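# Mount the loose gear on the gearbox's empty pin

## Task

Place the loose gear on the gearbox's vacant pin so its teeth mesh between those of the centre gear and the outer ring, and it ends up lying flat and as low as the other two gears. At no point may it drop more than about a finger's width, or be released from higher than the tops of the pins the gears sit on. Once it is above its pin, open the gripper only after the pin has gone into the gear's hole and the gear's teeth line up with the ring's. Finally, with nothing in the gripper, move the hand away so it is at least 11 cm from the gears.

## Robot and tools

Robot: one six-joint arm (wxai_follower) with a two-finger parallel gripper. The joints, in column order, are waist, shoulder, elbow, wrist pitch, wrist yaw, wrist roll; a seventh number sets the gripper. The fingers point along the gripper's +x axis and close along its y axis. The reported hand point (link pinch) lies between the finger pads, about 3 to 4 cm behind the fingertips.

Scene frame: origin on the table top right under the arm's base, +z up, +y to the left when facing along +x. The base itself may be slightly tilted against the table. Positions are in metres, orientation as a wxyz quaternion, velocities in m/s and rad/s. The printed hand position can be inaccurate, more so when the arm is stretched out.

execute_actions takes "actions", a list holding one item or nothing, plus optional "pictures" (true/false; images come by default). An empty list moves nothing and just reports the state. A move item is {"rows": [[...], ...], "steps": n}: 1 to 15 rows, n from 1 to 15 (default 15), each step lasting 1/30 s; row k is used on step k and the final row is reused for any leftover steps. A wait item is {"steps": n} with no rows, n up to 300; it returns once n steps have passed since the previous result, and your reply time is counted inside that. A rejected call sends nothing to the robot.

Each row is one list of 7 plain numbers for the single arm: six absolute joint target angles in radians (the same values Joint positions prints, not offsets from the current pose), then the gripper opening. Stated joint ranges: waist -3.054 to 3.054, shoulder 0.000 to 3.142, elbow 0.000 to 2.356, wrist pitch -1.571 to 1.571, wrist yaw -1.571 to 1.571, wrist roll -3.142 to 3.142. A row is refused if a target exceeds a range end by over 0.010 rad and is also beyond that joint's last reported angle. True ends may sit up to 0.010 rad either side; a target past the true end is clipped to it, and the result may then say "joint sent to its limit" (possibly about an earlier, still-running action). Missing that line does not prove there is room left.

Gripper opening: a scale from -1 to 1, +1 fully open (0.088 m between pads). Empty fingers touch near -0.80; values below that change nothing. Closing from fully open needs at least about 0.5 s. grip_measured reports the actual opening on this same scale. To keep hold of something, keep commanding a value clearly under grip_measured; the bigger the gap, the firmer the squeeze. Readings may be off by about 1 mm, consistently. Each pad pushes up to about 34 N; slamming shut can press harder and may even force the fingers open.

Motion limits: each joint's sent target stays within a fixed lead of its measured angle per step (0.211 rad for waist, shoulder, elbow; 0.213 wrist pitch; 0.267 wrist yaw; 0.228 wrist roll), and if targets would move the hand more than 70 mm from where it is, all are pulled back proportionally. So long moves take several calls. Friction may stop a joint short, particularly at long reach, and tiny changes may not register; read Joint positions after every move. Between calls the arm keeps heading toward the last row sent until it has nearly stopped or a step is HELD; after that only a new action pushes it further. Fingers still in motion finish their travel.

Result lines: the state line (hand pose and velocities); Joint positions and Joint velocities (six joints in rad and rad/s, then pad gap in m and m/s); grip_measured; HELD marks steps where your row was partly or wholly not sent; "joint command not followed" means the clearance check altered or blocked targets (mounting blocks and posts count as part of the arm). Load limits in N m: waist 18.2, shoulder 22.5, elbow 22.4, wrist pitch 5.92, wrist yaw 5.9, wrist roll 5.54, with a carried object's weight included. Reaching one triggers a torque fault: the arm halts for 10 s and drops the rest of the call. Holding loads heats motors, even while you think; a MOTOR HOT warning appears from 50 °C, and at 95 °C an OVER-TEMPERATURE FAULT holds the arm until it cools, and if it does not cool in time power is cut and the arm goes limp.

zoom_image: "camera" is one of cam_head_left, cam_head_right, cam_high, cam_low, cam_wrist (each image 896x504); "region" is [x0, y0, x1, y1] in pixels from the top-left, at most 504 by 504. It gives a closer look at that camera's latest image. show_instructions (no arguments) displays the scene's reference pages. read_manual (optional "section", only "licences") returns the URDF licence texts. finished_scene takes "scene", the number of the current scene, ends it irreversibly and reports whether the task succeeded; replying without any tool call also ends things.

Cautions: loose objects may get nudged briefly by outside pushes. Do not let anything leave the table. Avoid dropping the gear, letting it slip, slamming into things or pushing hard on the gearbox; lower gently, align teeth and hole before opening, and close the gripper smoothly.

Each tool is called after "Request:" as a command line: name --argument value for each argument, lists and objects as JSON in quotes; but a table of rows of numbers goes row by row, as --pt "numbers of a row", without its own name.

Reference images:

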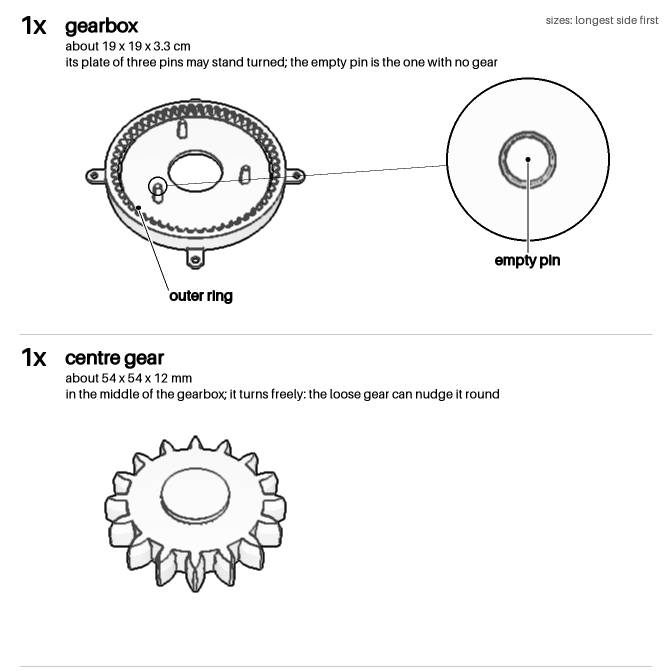

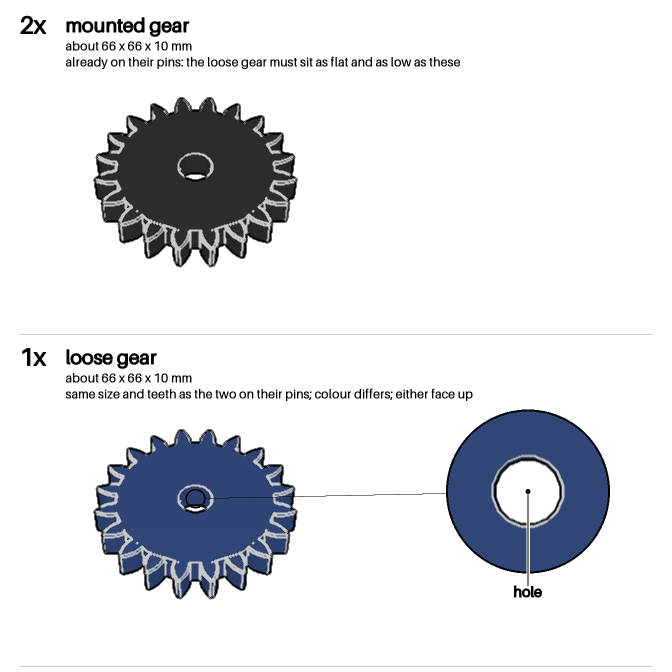

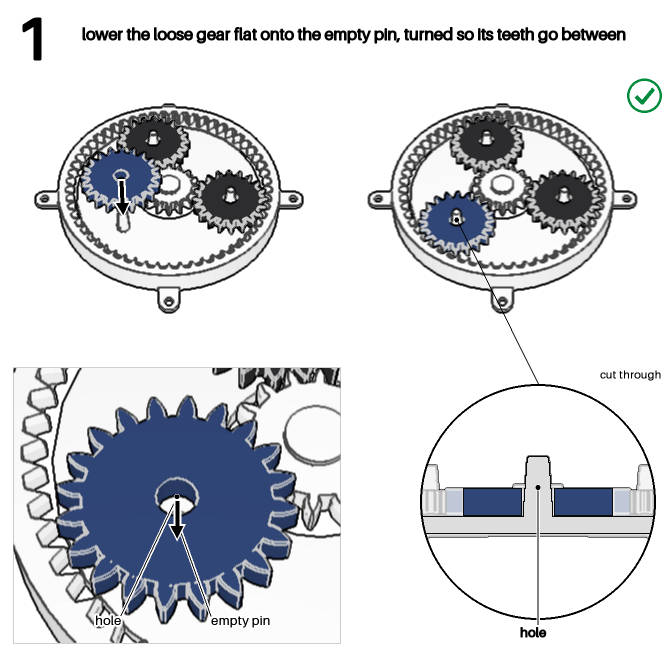

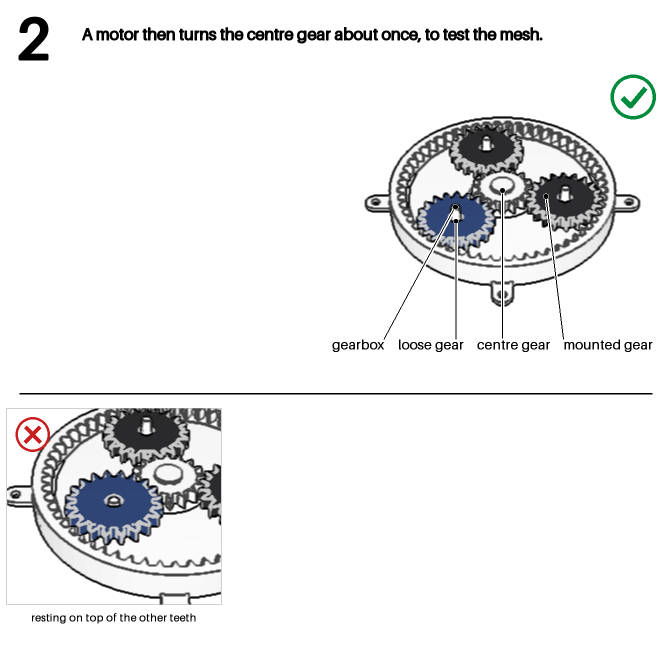

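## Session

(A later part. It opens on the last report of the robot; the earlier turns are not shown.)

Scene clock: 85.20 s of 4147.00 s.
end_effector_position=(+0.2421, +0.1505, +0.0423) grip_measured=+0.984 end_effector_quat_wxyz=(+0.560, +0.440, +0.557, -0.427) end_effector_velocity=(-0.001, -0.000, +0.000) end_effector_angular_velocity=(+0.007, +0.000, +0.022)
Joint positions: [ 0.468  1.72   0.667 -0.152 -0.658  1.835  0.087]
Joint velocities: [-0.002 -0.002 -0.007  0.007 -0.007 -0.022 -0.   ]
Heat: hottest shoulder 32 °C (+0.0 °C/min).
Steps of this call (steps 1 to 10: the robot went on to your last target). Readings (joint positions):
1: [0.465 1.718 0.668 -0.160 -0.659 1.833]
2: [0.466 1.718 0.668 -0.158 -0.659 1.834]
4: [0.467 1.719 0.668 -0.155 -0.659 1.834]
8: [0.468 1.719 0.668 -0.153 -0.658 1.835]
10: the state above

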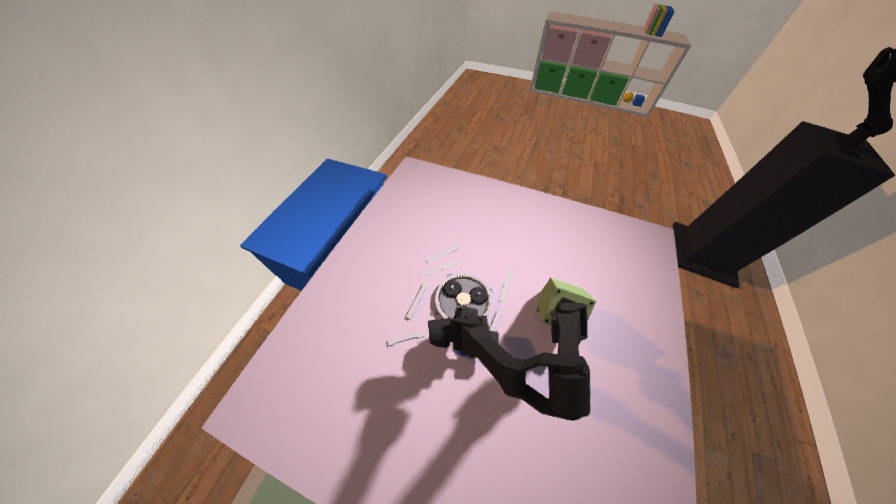

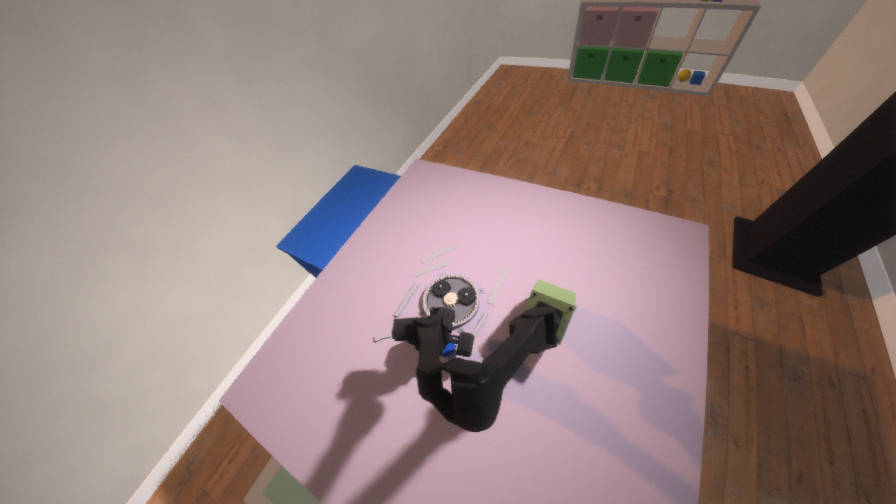

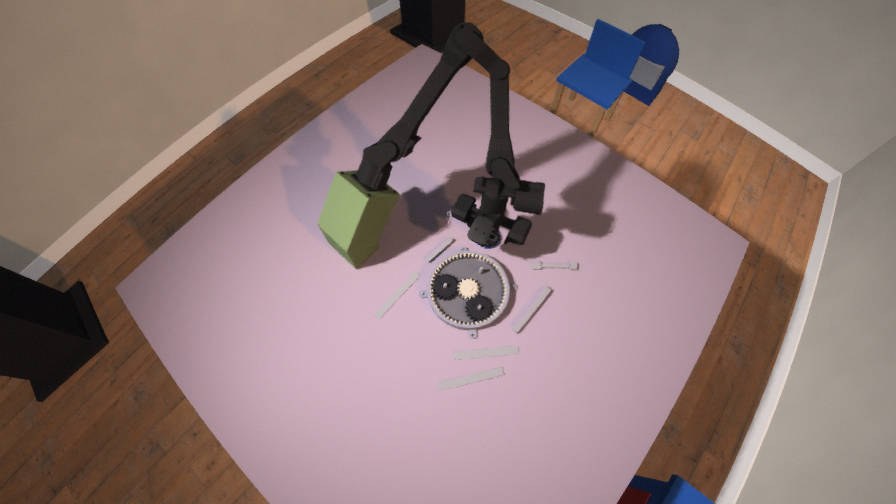

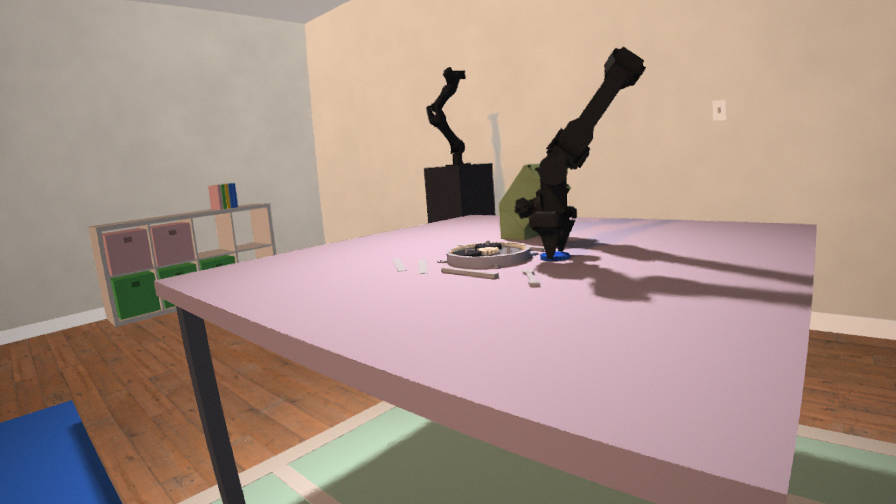

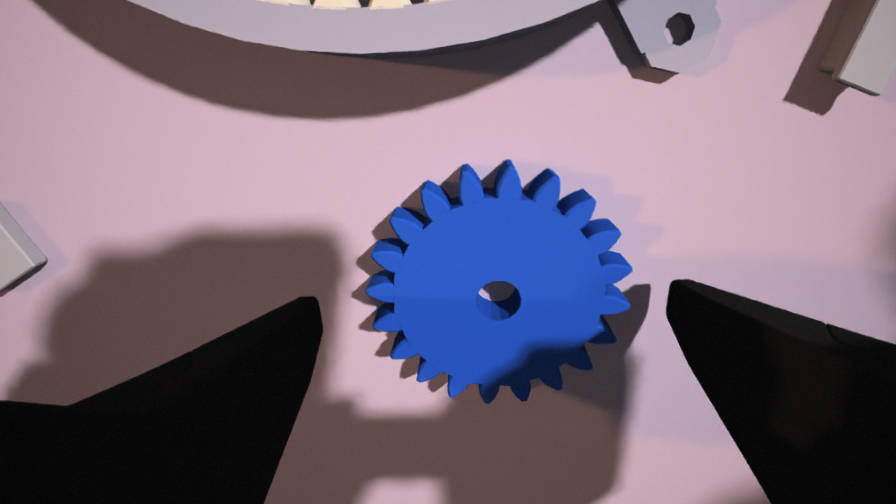

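Request:
execute_actions --actions '[{"rows":[[0.482,1.745,0.652,-0.122,-0.65,1.84,1]],"steps":15}]'

Scene clock: 89.90 s of 4147.00 s.
end_effector_position=(+0.2399, +0.1490, +0.0370) grip_measured=+0.984 end_effector_quat_wxyz=(+0.562, +0.436, +0.559, -0.425) end_effector_velocity=(-0.002, -0.001, -0.000) end_effector_angular_velocity=(+0.002, +0.011, -0.016)
Joint positions: [ 0.48   1.735  0.657 -0.124 -0.653  1.836  0.087]
Joint velocities: [-0.002  0.002 -0.002 -0.007 -0.007  0.007 -0.   ]
Heat: hottest shoulder 32 °C (+0.0 °C/min).
Steps of this call (steps 1 to 30: the robot went on to your last target; steps 31 to 126: nothing new was sent; steps 127 to 141: all 15 steps of this action). Readings (joint positions):
127: [0.469 1.722 0.666 -0.147 -0.657 1.836]
128: [0.471 1.724 0.664 -0.140 -0.656 1.836]
130: [0.476 1.729 0.662 -0.134 -0.655 1.836]
134: [0.479 1.734 0.657 -0.127 -0.654 1.836]
141: the state above

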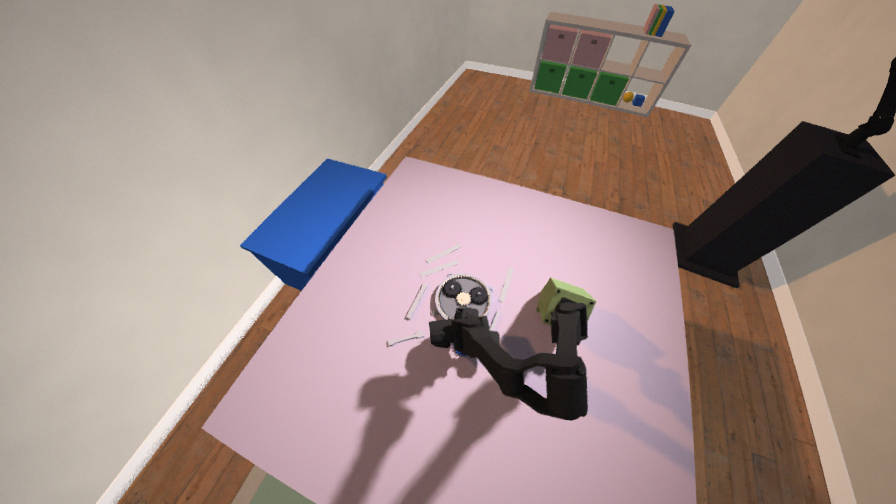

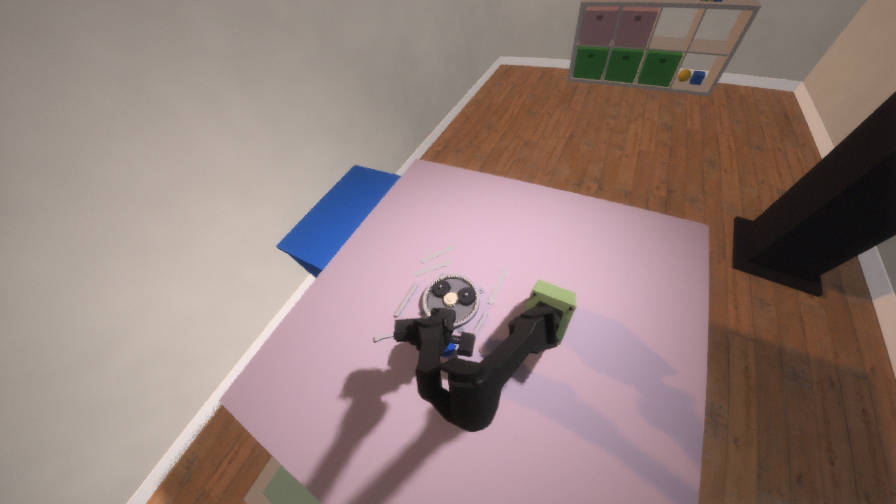

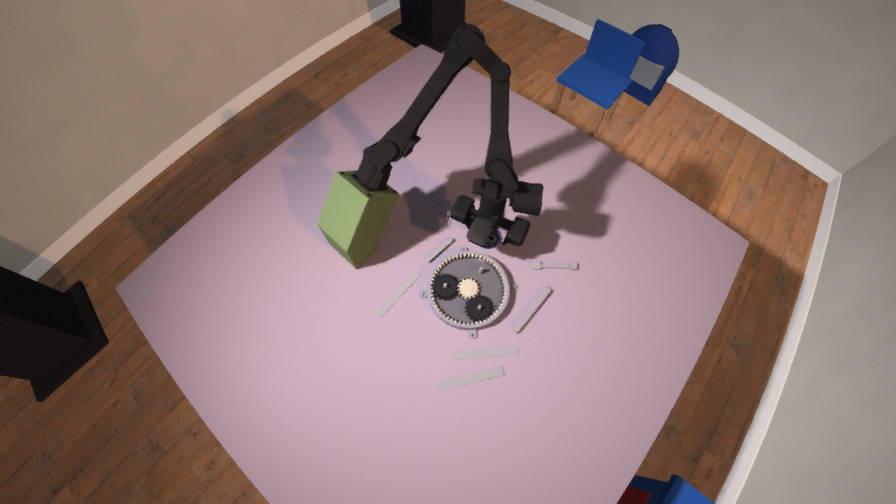

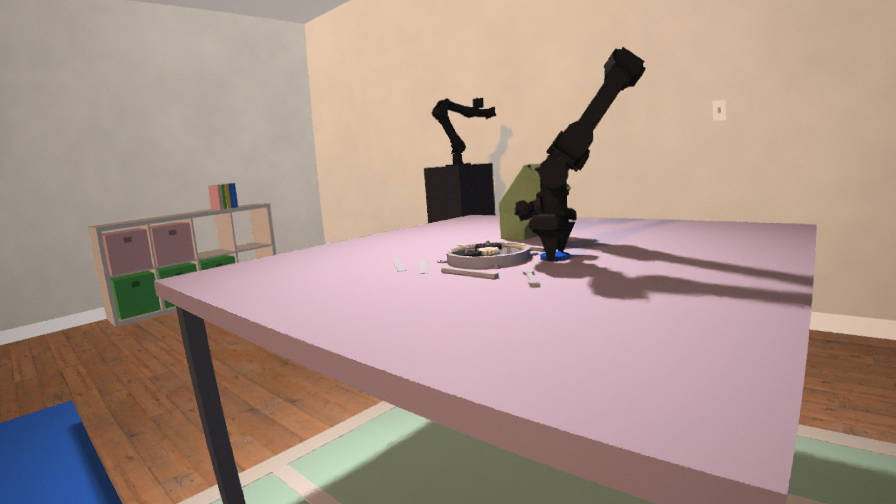

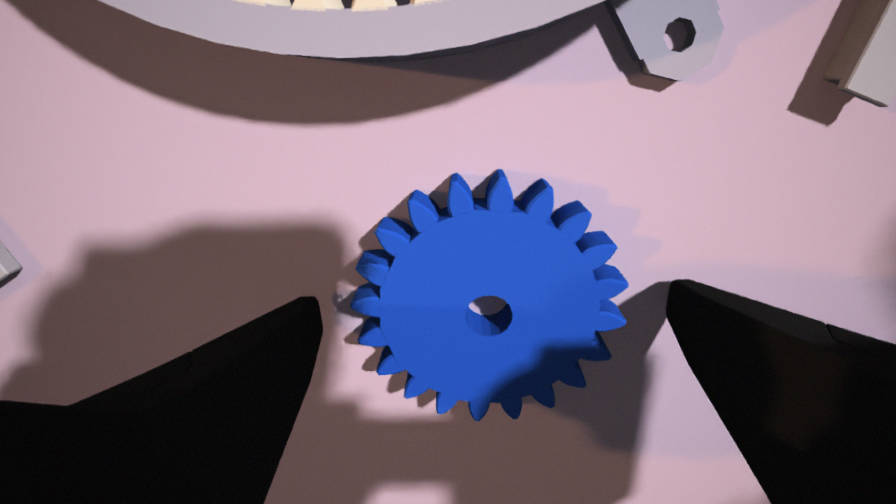

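Request:
execute_actions --actions '[{"rows":[[0.482,1.745,0.652,-0.122,-0.65,1.84,0.8],[0.482,1.745,0.652,-0.122,-0.65,1.84,0.7],[0.482,1.745,0.652,-0.122,-0.65,1.84,0.6],[0.482,1.745,0.652,-0.122,-0.65,1.84,0.5],[0.482,1.745,0.652,-0.122,-0.65,1.84,0.4],[0.482,1.745,0.652,-0.122,-0.65,1.84,0.3],[0.482,1.745,0.652,-0.122,-0.65,1.84,0.2]],"steps":15}]'

Scene clock: 93.40 s of 4147.00 s.
end_effector_position=(+0.2397, +0.1488, +0.0368) grip_measured=+0.510 end_effector_quat_wxyz=(+0.562, +0.436, +0.559, -0.425) end_effector_velocity=(-0.003, -0.002, +0.000) end_effector_angular_velocity=(+0.001, +0.010, -0.002)
Joint positions: [ 0.48   1.735  0.657 -0.123 -0.653  1.836  0.064]
Joint velocities: [-0.002 -0.002 -0.007 -0.007 -0.007 -0.007  0.   ]
Heat: hottest shoulder 32 °C (+0.0 °C/min).
Steps of this call (steps 1 to 15: the robot went on to your last target; steps 16 to 90: nothing new was sent; steps 91 to 105: all 15 steps of this action). Readings (joint positions):
91: [0.480 1.735 0.657 -0.123 -0.653 1.836]
92: [0.480 1.735 0.657 -0.123 -0.653 1.836]
94: [0.480 1.735 0.657 -0.123 -0.653 1.836]
98: [0.480 1.735 0.657 -0.123 -0.653 1.836]
105: the state above

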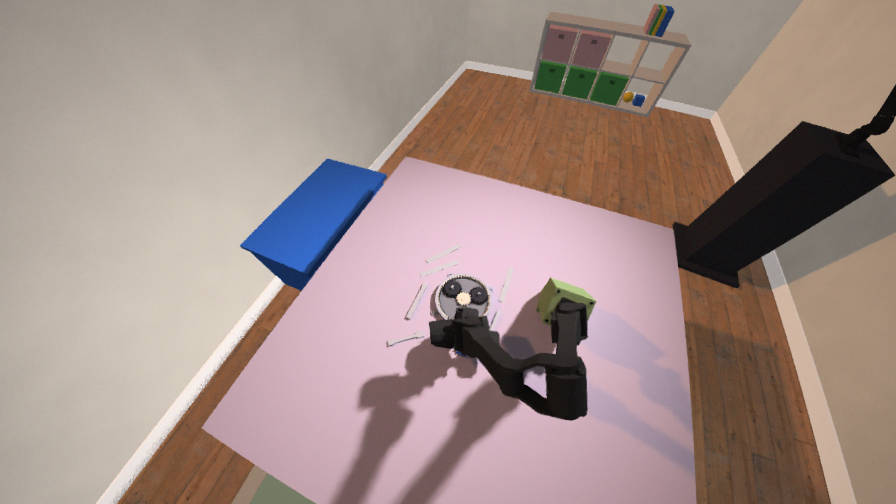

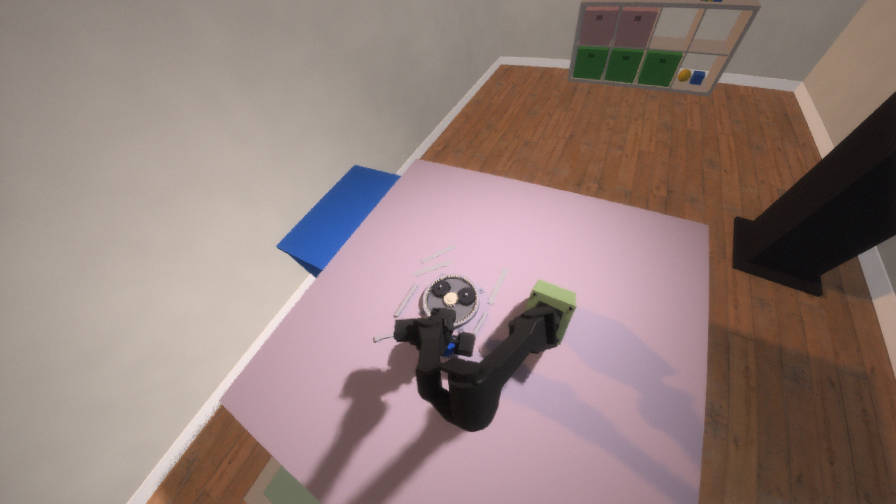

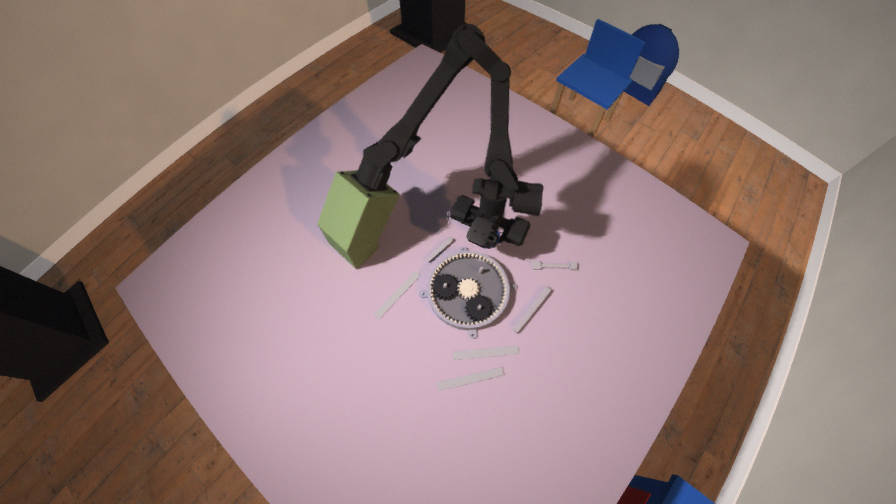

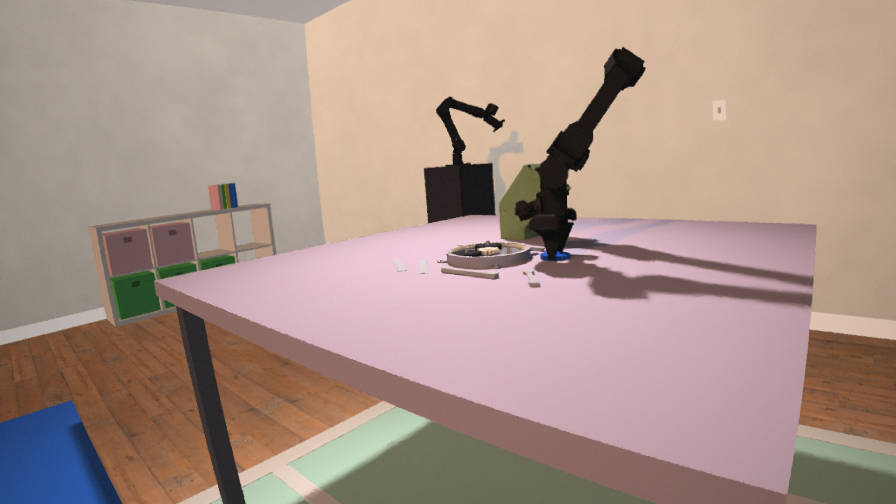

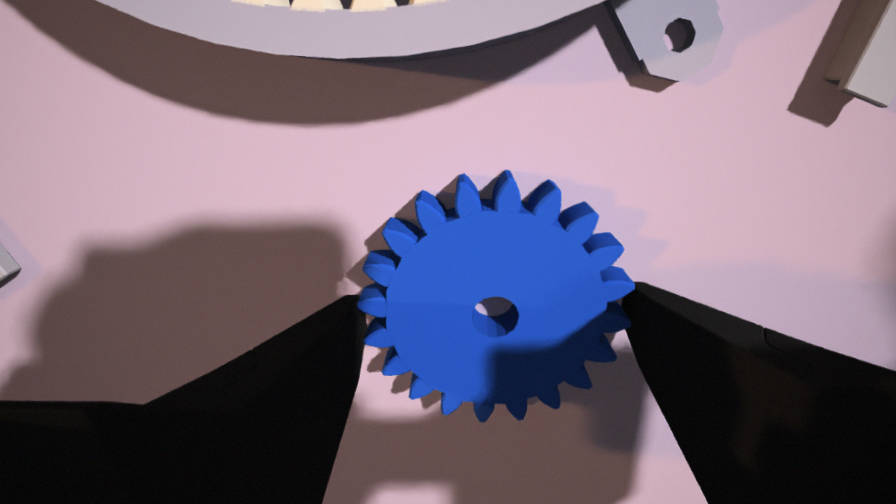

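Request:
execute_actions --actions '[{"rows":[[0.43,1.69,0.69,-0.25,-0.67,1.84,0.2],[0.43,1.69,0.69,-0.25,-0.67,1.84,0.2],[0.43,1.69,0.69,-0.25,-0.67,1.84,0.2],[0.43,1.69,0.69,-0.25,-0.67,1.84,0.2],[0.378,1.65,0.712,-0.34,-0.683,1.8,0.2],[0.378,1.65,0.712,-0.34,-0.683,1.8,0.2],[0.378,1.65,0.712,-0.34,-0.683,1.8,0.2],[0.3,1.61,0.745,-0.48,-0.7,1.7,0.2],[0.3,1.61,0.745,-0.48,-0.7,1.7,0.2],[0.3,1.61,0.745,-0.48,-0.7,1.7,0.2],[0.229,1.57,0.774,-0.624,-0.715,1.6,0.2]],"steps":15}]' --pictures false

Request:
execute_actions --actions '[{"rows":[[0.229,1.57,0.774,-0.624,-0.715,1.6,0.2],[0.229,1.57,0.774,-0.624,-0.715,1.6,0.2],[0.229,1.57,0.774,-0.624,-0.715,1.6,0.2],[0.18,1.66,0.8,-0.6,-0.72,1.55,0.2],[0.18,1.66,0.8,-0.6,-0.72,1.55,0.2],[0.18,1.66,0.8,-0.6,-0.72,1.55,0.2],[0.12,1.8,0.85,-0.56,-0.725,1.45,0.2],[0.12,1.8,0.85,-0.56,-0.725,1.45,0.2],[0.12,1.8,0.85,-0.56,-0.725,1.45,0.2],[0.054,1.95,0.905,-0.52,-0.729,1.38,0.2]],"steps":15}]' --pictures false

Request:
execute_actions --actions '[{"steps":20}]'

Scene clock: 105.37 s of 4147.00 s.
end_effector_position=(+0.2452, +0.1344, +0.1069) grip_measured=+0.509 end_effector_quat_wxyz=(+0.540, +0.456, +0.538, -0.459) end_effector_velocity=(-0.008, -0.012, +0.093) end_effector_angular_velocity=(+0.014, +0.013, -0.018)
Joint positions: [ 0.26   1.597  0.755 -0.554 -0.703  1.647  0.064]
Joint velocities: [-0.286 -0.173  0.125 -0.549 -0.066 -0.359 -0.   ]
Heat: hottest shoulder 32 °C (+0.0 °C/min).
Steps of this call (steps 1 to 15: the robot went on to your last target; steps 16 to 344: nothing new was sent; steps 345 to 359: all 15 steps of this action). Readings (joint positions):
345: [0.478 1.735 0.659 -0.137 -0.653 1.837]
346: [0.471 1.732 0.665 -0.167 -0.655 1.837]
348: [0.454 1.722 0.669 -0.202 -0.659 1.837]
352: [0.403 1.682 0.695 -0.307 -0.676 1.804]
359: the state above

Scene clock: 105.87 s of 4147.00 s.
end_effector_position=(+0.2881, +0.0676, +0.0998) grip_measured=+0.509 end_effector_quat_wxyz=(+0.538, +0.459, +0.537, -0.459) end_effector_velocity=(-0.003, -0.109, -0.044) end_effector_angular_velocity=(+0.005, +0.125, -0.143)
Joint positions: [ 0.074  1.9    0.88  -0.534 -0.725  1.411  0.064]
Joint velocities: [-0.183  0.432  0.051  0.051 -0.007 -0.212 -0.   ]
Heat: hottest shoulder 32 °C (+0.0 °C/min).
Steps of this call (steps 1 to 15: all 15 steps of this action). Readings (joint positions):
1: [0.253 1.593 0.758 -0.570 -0.705 1.637]
2: [0.248 1.590 0.760 -0.583 -0.707 1.629]
4: [0.240 1.592 0.765 -0.600 -0.713 1.610]
8: [0.186 1.668 0.802 -0.587 -0.722 1.536]
15: the state above

Scene clock: 106.53 s of 4147.00 s.
end_effector_position=(+0.2930, +0.0593, +0.0966) grip_measured=+0.508 end_effector_quat_wxyz=(+0.541, +0.457, +0.539, -0.457) end_effector_velocity=(-0.004, +0.001, +0.001) end_effector_angular_velocity=(+0.008, +0.015, -0.009)
Joint positions: [ 0.06   1.94   0.897 -0.522 -0.726  1.384  0.064]
Joint velocities: [-0.002 -0.002 -0.002 -0.022 -0.007 -0.007  0.   ]
Heat: hottest shoulder 32 °C (+0.0 °C/min).
Steps of this call (steps 1 to 20: the robot went on to your last target). Readings (joint positions):
1: [0.070 1.912 0.882 -0.532 -0.725 1.405]
2: [0.068 1.920 0.884 -0.530 -0.725 1.400]
4: [0.065 1.929 0.889 -0.526 -0.726 1.393]
8: [0.062 1.935 0.896 -0.523 -0.726 1.387]
20: the state above

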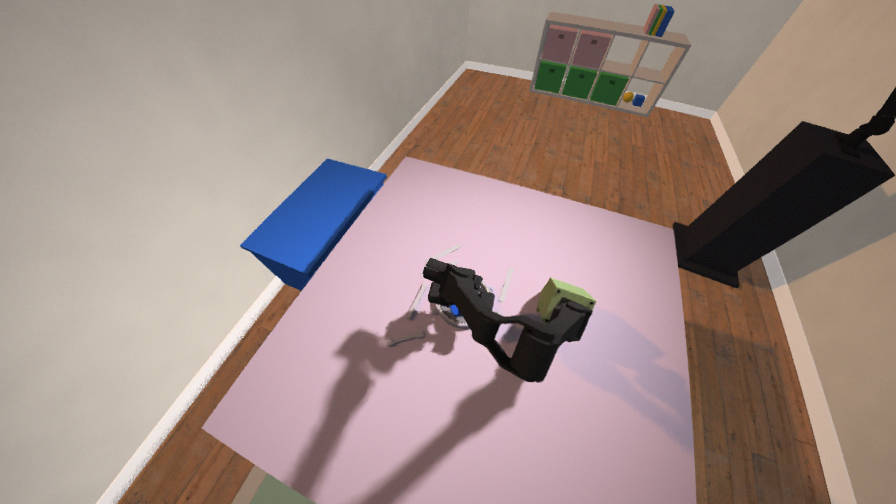

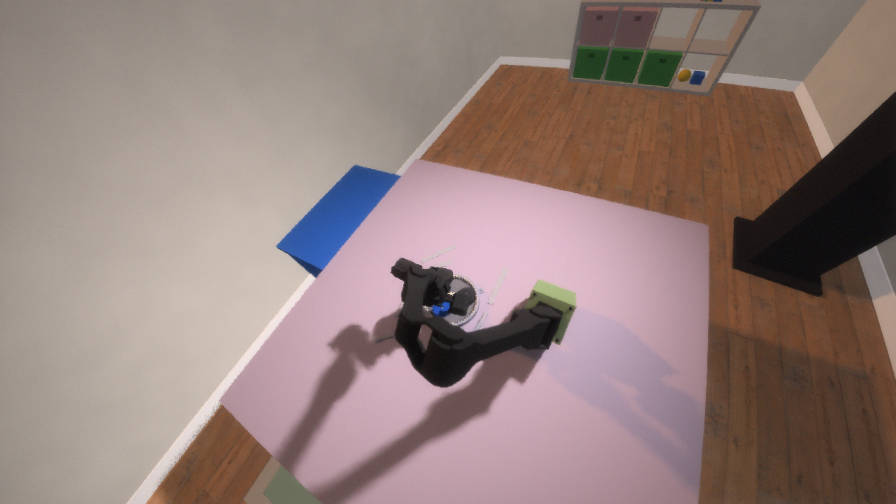

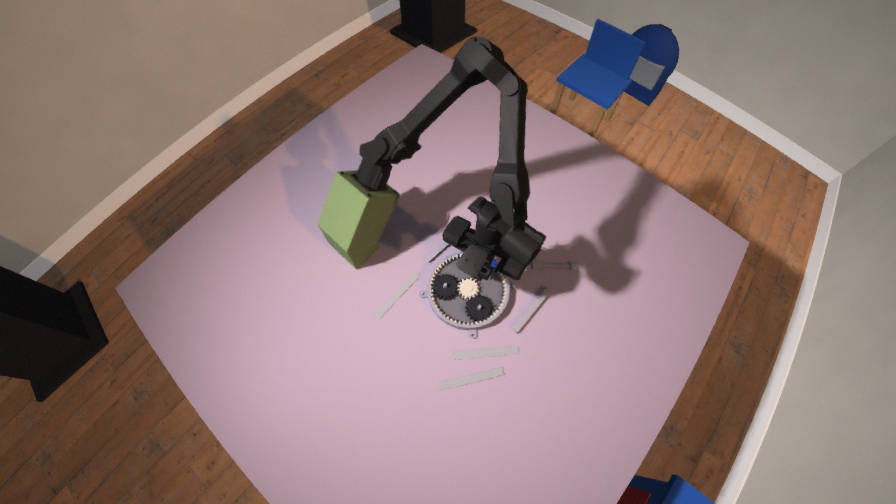

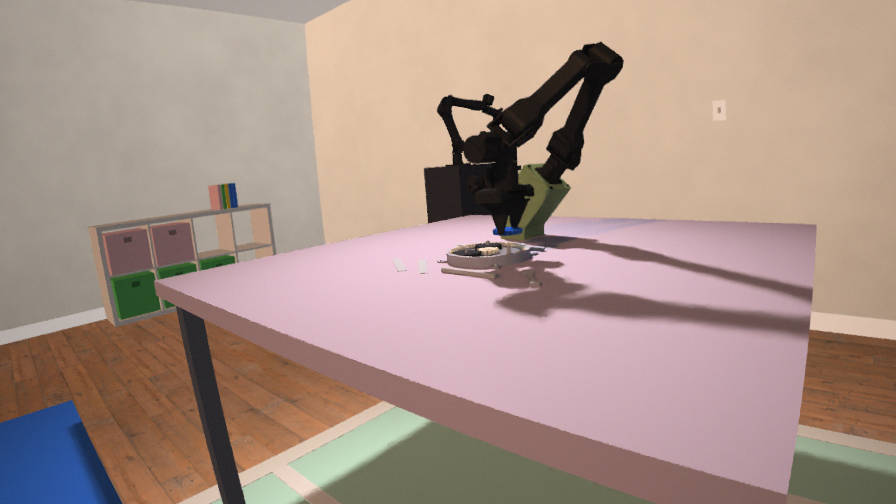

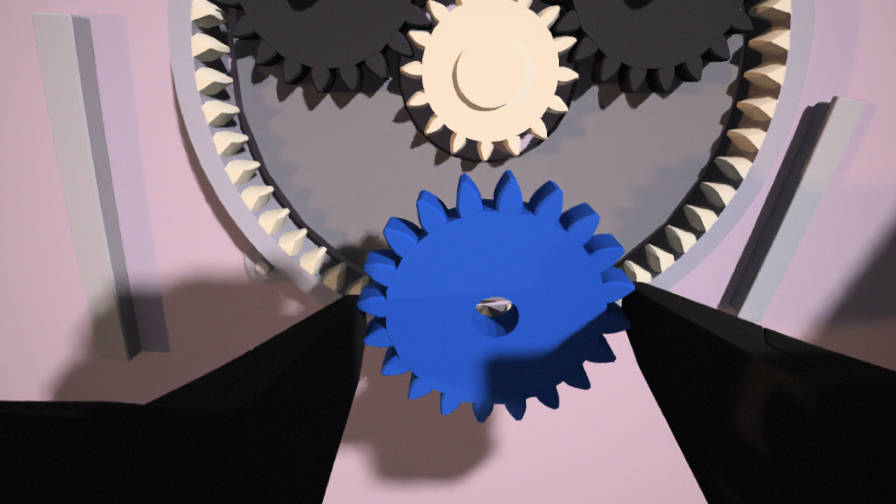

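Request:
execute_actions --actions '[{"rows":[[0.076,1.974,0.89,-0.46,-0.729,1.41,0.2],[0.076,1.974,0.89,-0.46,-0.729,1.41,0.2],[0.076,1.974,0.89,-0.46,-0.729,1.41,0.2],[0.076,1.974,0.89,-0.46,-0.729,1.41,0.2],[0.076,1.974,0.89,-0.46,-0.729,1.41,0.2],[0.099,1.998,0.876,-0.403,-0.729,1.44,0.2]],"steps":15}]' --pictures false

Request:
execute_actions --actions '[{"steps":12}]'

Scene clock: 121.37 s of 4147.00 s.
end_effector_position=(+0.2977, +0.0575, +0.0780) grip_measured=+0.506 end_effector_quat_wxyz=(+0.546, +0.457, +0.538, -0.450) end_effector_velocity=(+0.004, +0.002, -0.001) end_effector_angular_velocity=(+0.008, -0.022, +0.001)
Joint positions: [ 0.097  1.987  0.882 -0.41  -0.726  1.433  0.064]
Joint velocities: [ 0.002 -0.002 -0.007  0.037 -0.007  0.022  0.   ]
Heat: hottest waist 33 °C (+0.0 °C/min).
Steps of this call (steps 1 to 15: the robot went on to your last target; steps 16 to 430: nothing new was sent; steps 431 to 445: all 15 steps of this action). Readings (joint positions):
431: [0.060 1.944 0.898 -0.515 -0.726 1.384]
432: [0.062 1.947 0.898 -0.500 -0.726 1.388]
434: [0.068 1.955 0.898 -0.482 -0.726 1.394]
438: [0.084 1.973 0.891 -0.437 -0.726 1.418]
445: the state above

Scene clock: 121.77 s of 4147.00 s.
end_effector_position=(+0.2985, +0.0576, +0.0777) grip_measured=+0.506 end_effector_quat_wxyz=(+0.547, +0.458, +0.538, -0.449) end_effector_velocity=(-0.007, +0.003, -0.001) end_effector_angular_velocity=(+0.022, +0.023, -0.023)
Joint positions: [ 0.098  1.988  0.882 -0.405 -0.726  1.436  0.064]
Joint velocities: [ 0.002 -0.002 -0.007 -0.022 -0.022  0.007 -0.   ]
Heat: hottest waist 33 °C (+0.0 °C/min).
Steps of this call (steps 1 to 12: the robot went on to your last target). Readings (joint positions):
1: [0.097 1.988 0.882 -0.408 -0.726 1.434]
2: [0.097 1.988 0.882 -0.407 -0.726 1.434]
4: [0.098 1.988 0.882 -0.407 -0.726 1.435]
8: [0.098 1.988 0.882 -0.405 -0.726 1.435]
12: the state above

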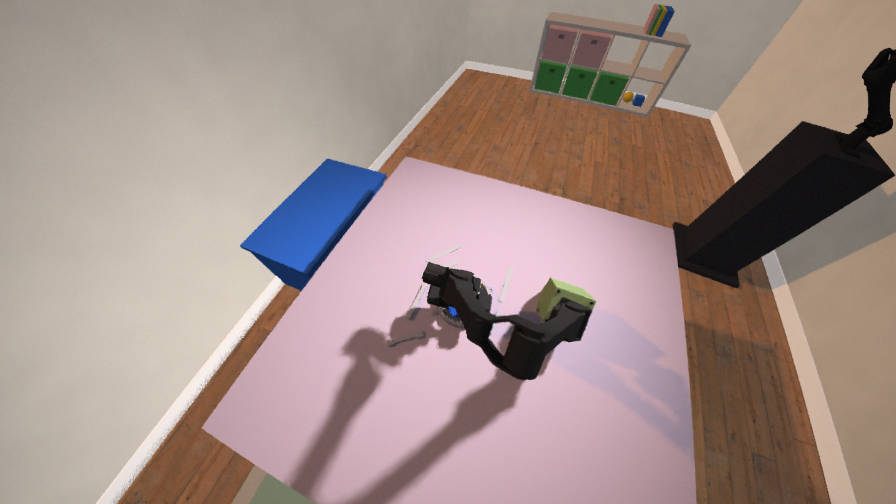

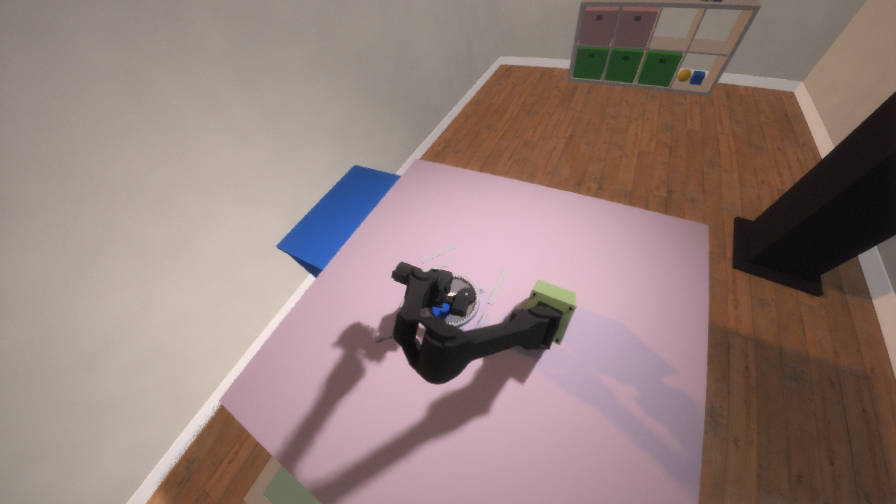

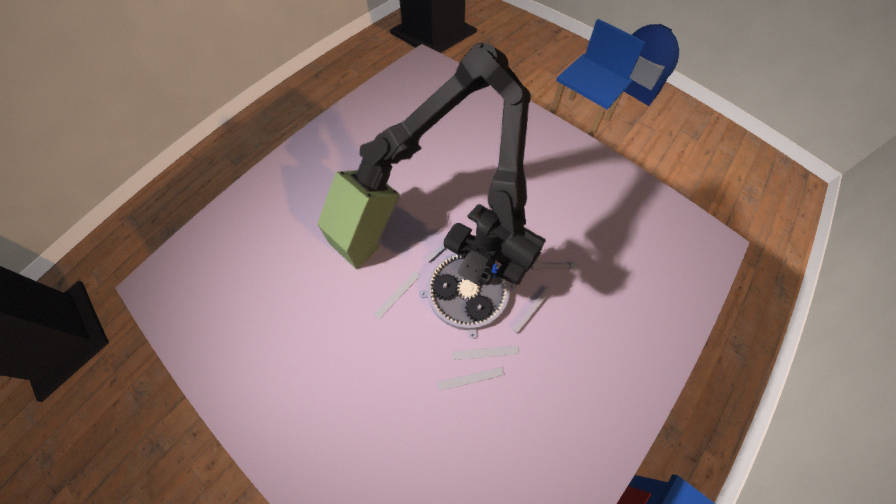

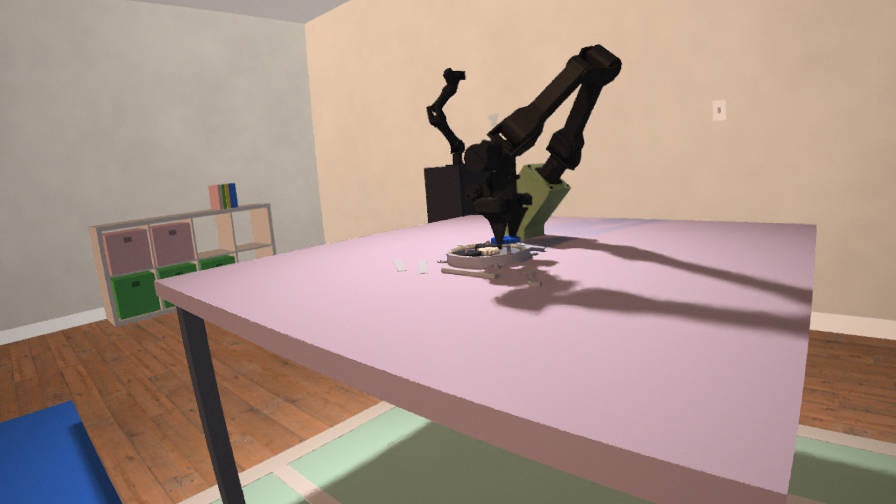

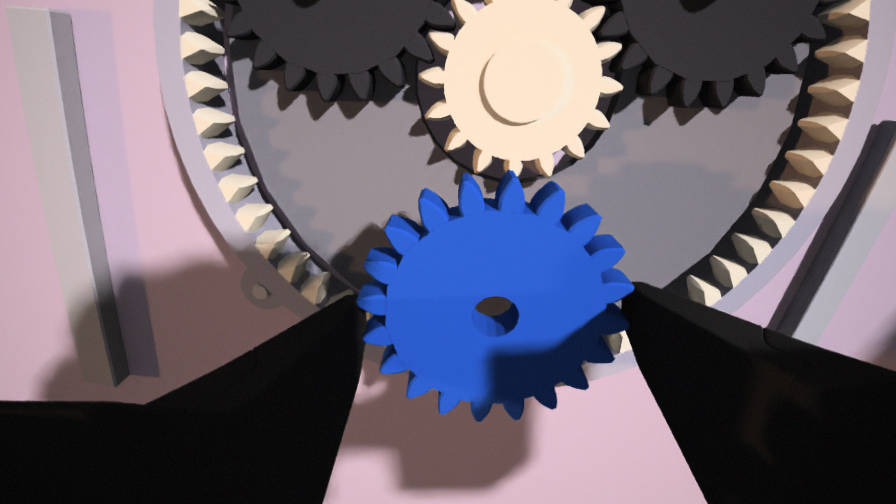

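Request:
execute_actions --actions '[{"rows":[[0.095,1.983,0.844,-0.386,-0.729,1.44,0.2]],"steps":15}]'

Scene clock: 133.67 s of 4147.00 s.
end_effector_position=(+0.2891, +0.0539, +0.0735) grip_measured=+0.504 end_effector_quat_wxyz=(+0.541, +0.458, +0.539, -0.456) end_effector_velocity=(-0.005, -0.000, -0.000) end_effector_angular_velocity=(+0.007, +0.011, +0.009)
Joint positions: [ 0.099  1.99   0.85  -0.388 -0.726  1.436  0.064]
Joint velocities: [-0.002 -0.002 -0.012 -0.007 -0.007 -0.022 -0.   ]
Heat: hottest waist 34 °C (+2.0 °C/min).
Steps of this call (steps 1 to 15: the robot went on to your last target; steps 16 to 342: nothing new was sent; steps 343 to 357: all 15 steps of this action). Readings (joint positions):
343: [0.099 1.990 0.877 -0.400 -0.726 1.436]
344: [0.099 1.990 0.873 -0.396 -0.726 1.436]
346: [0.099 1.990 0.863 -0.394 -0.726 1.436]
350: [0.099 1.990 0.851 -0.390 -0.726 1.436]
357: the state above

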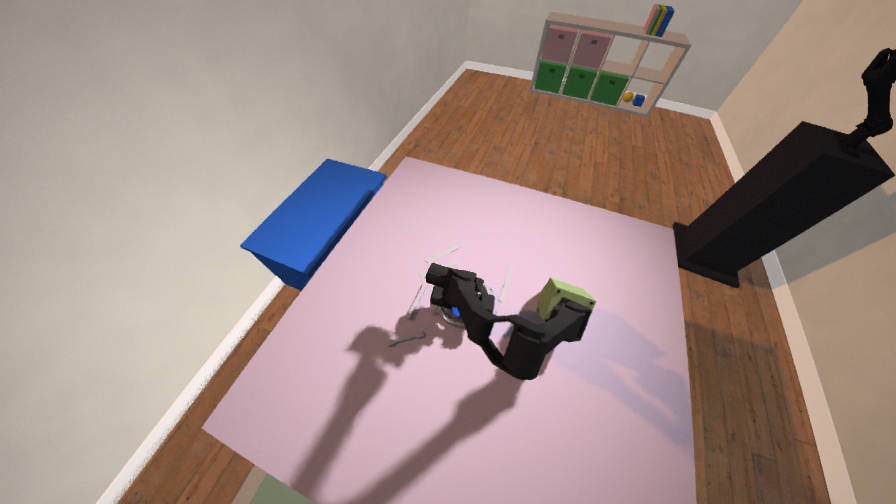

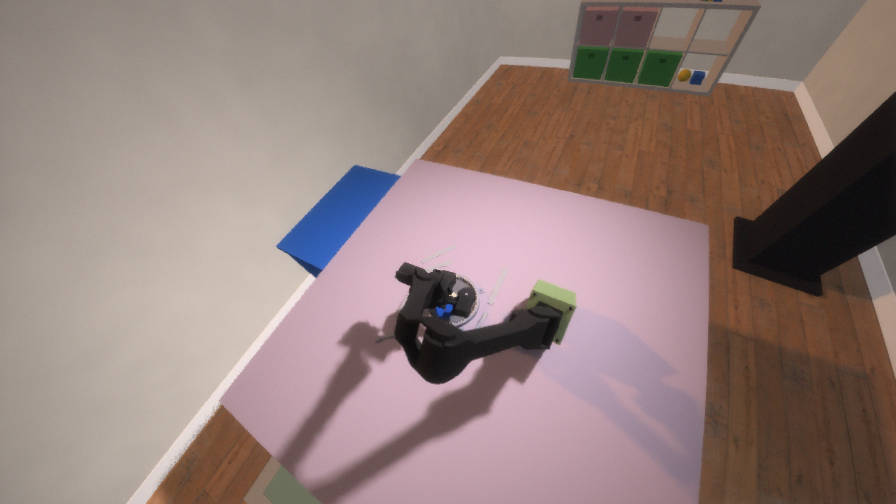

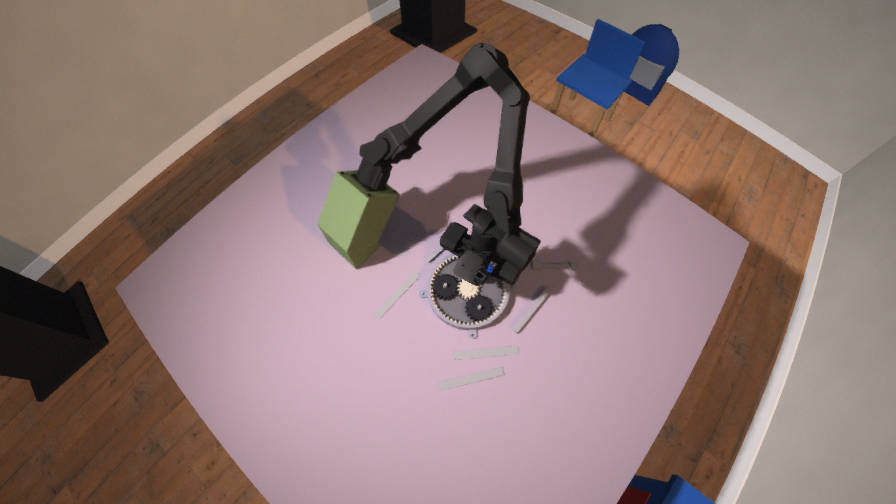

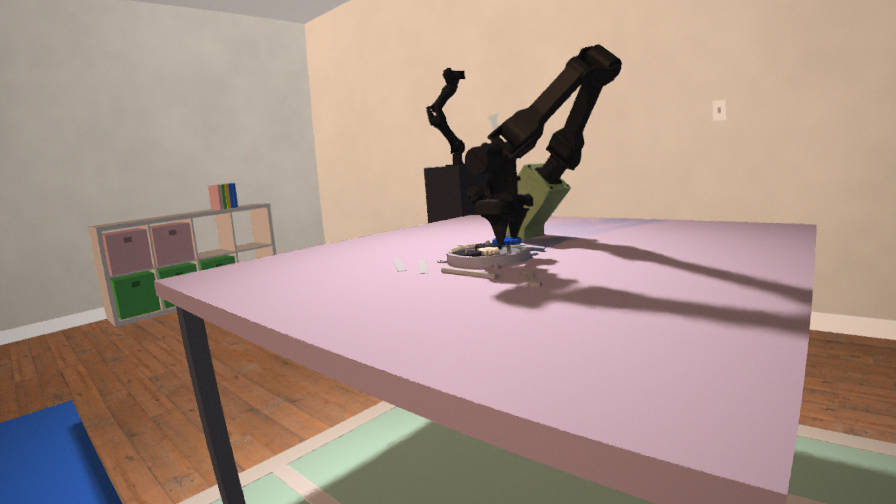

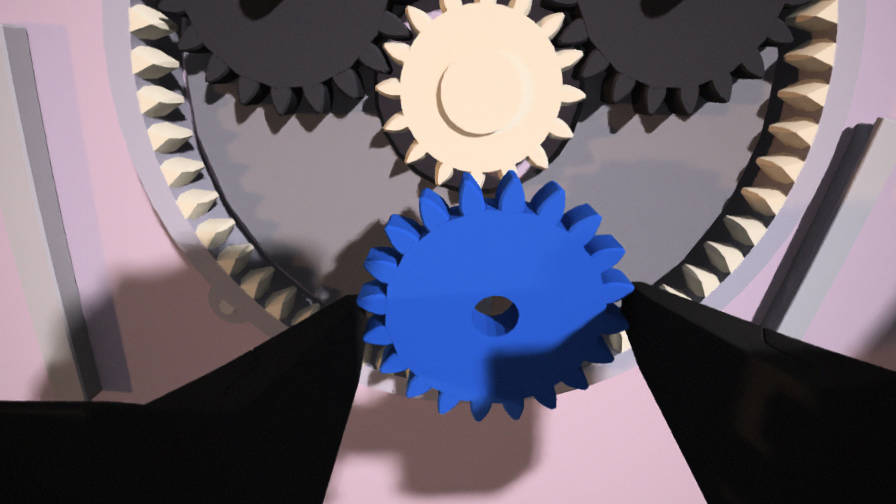

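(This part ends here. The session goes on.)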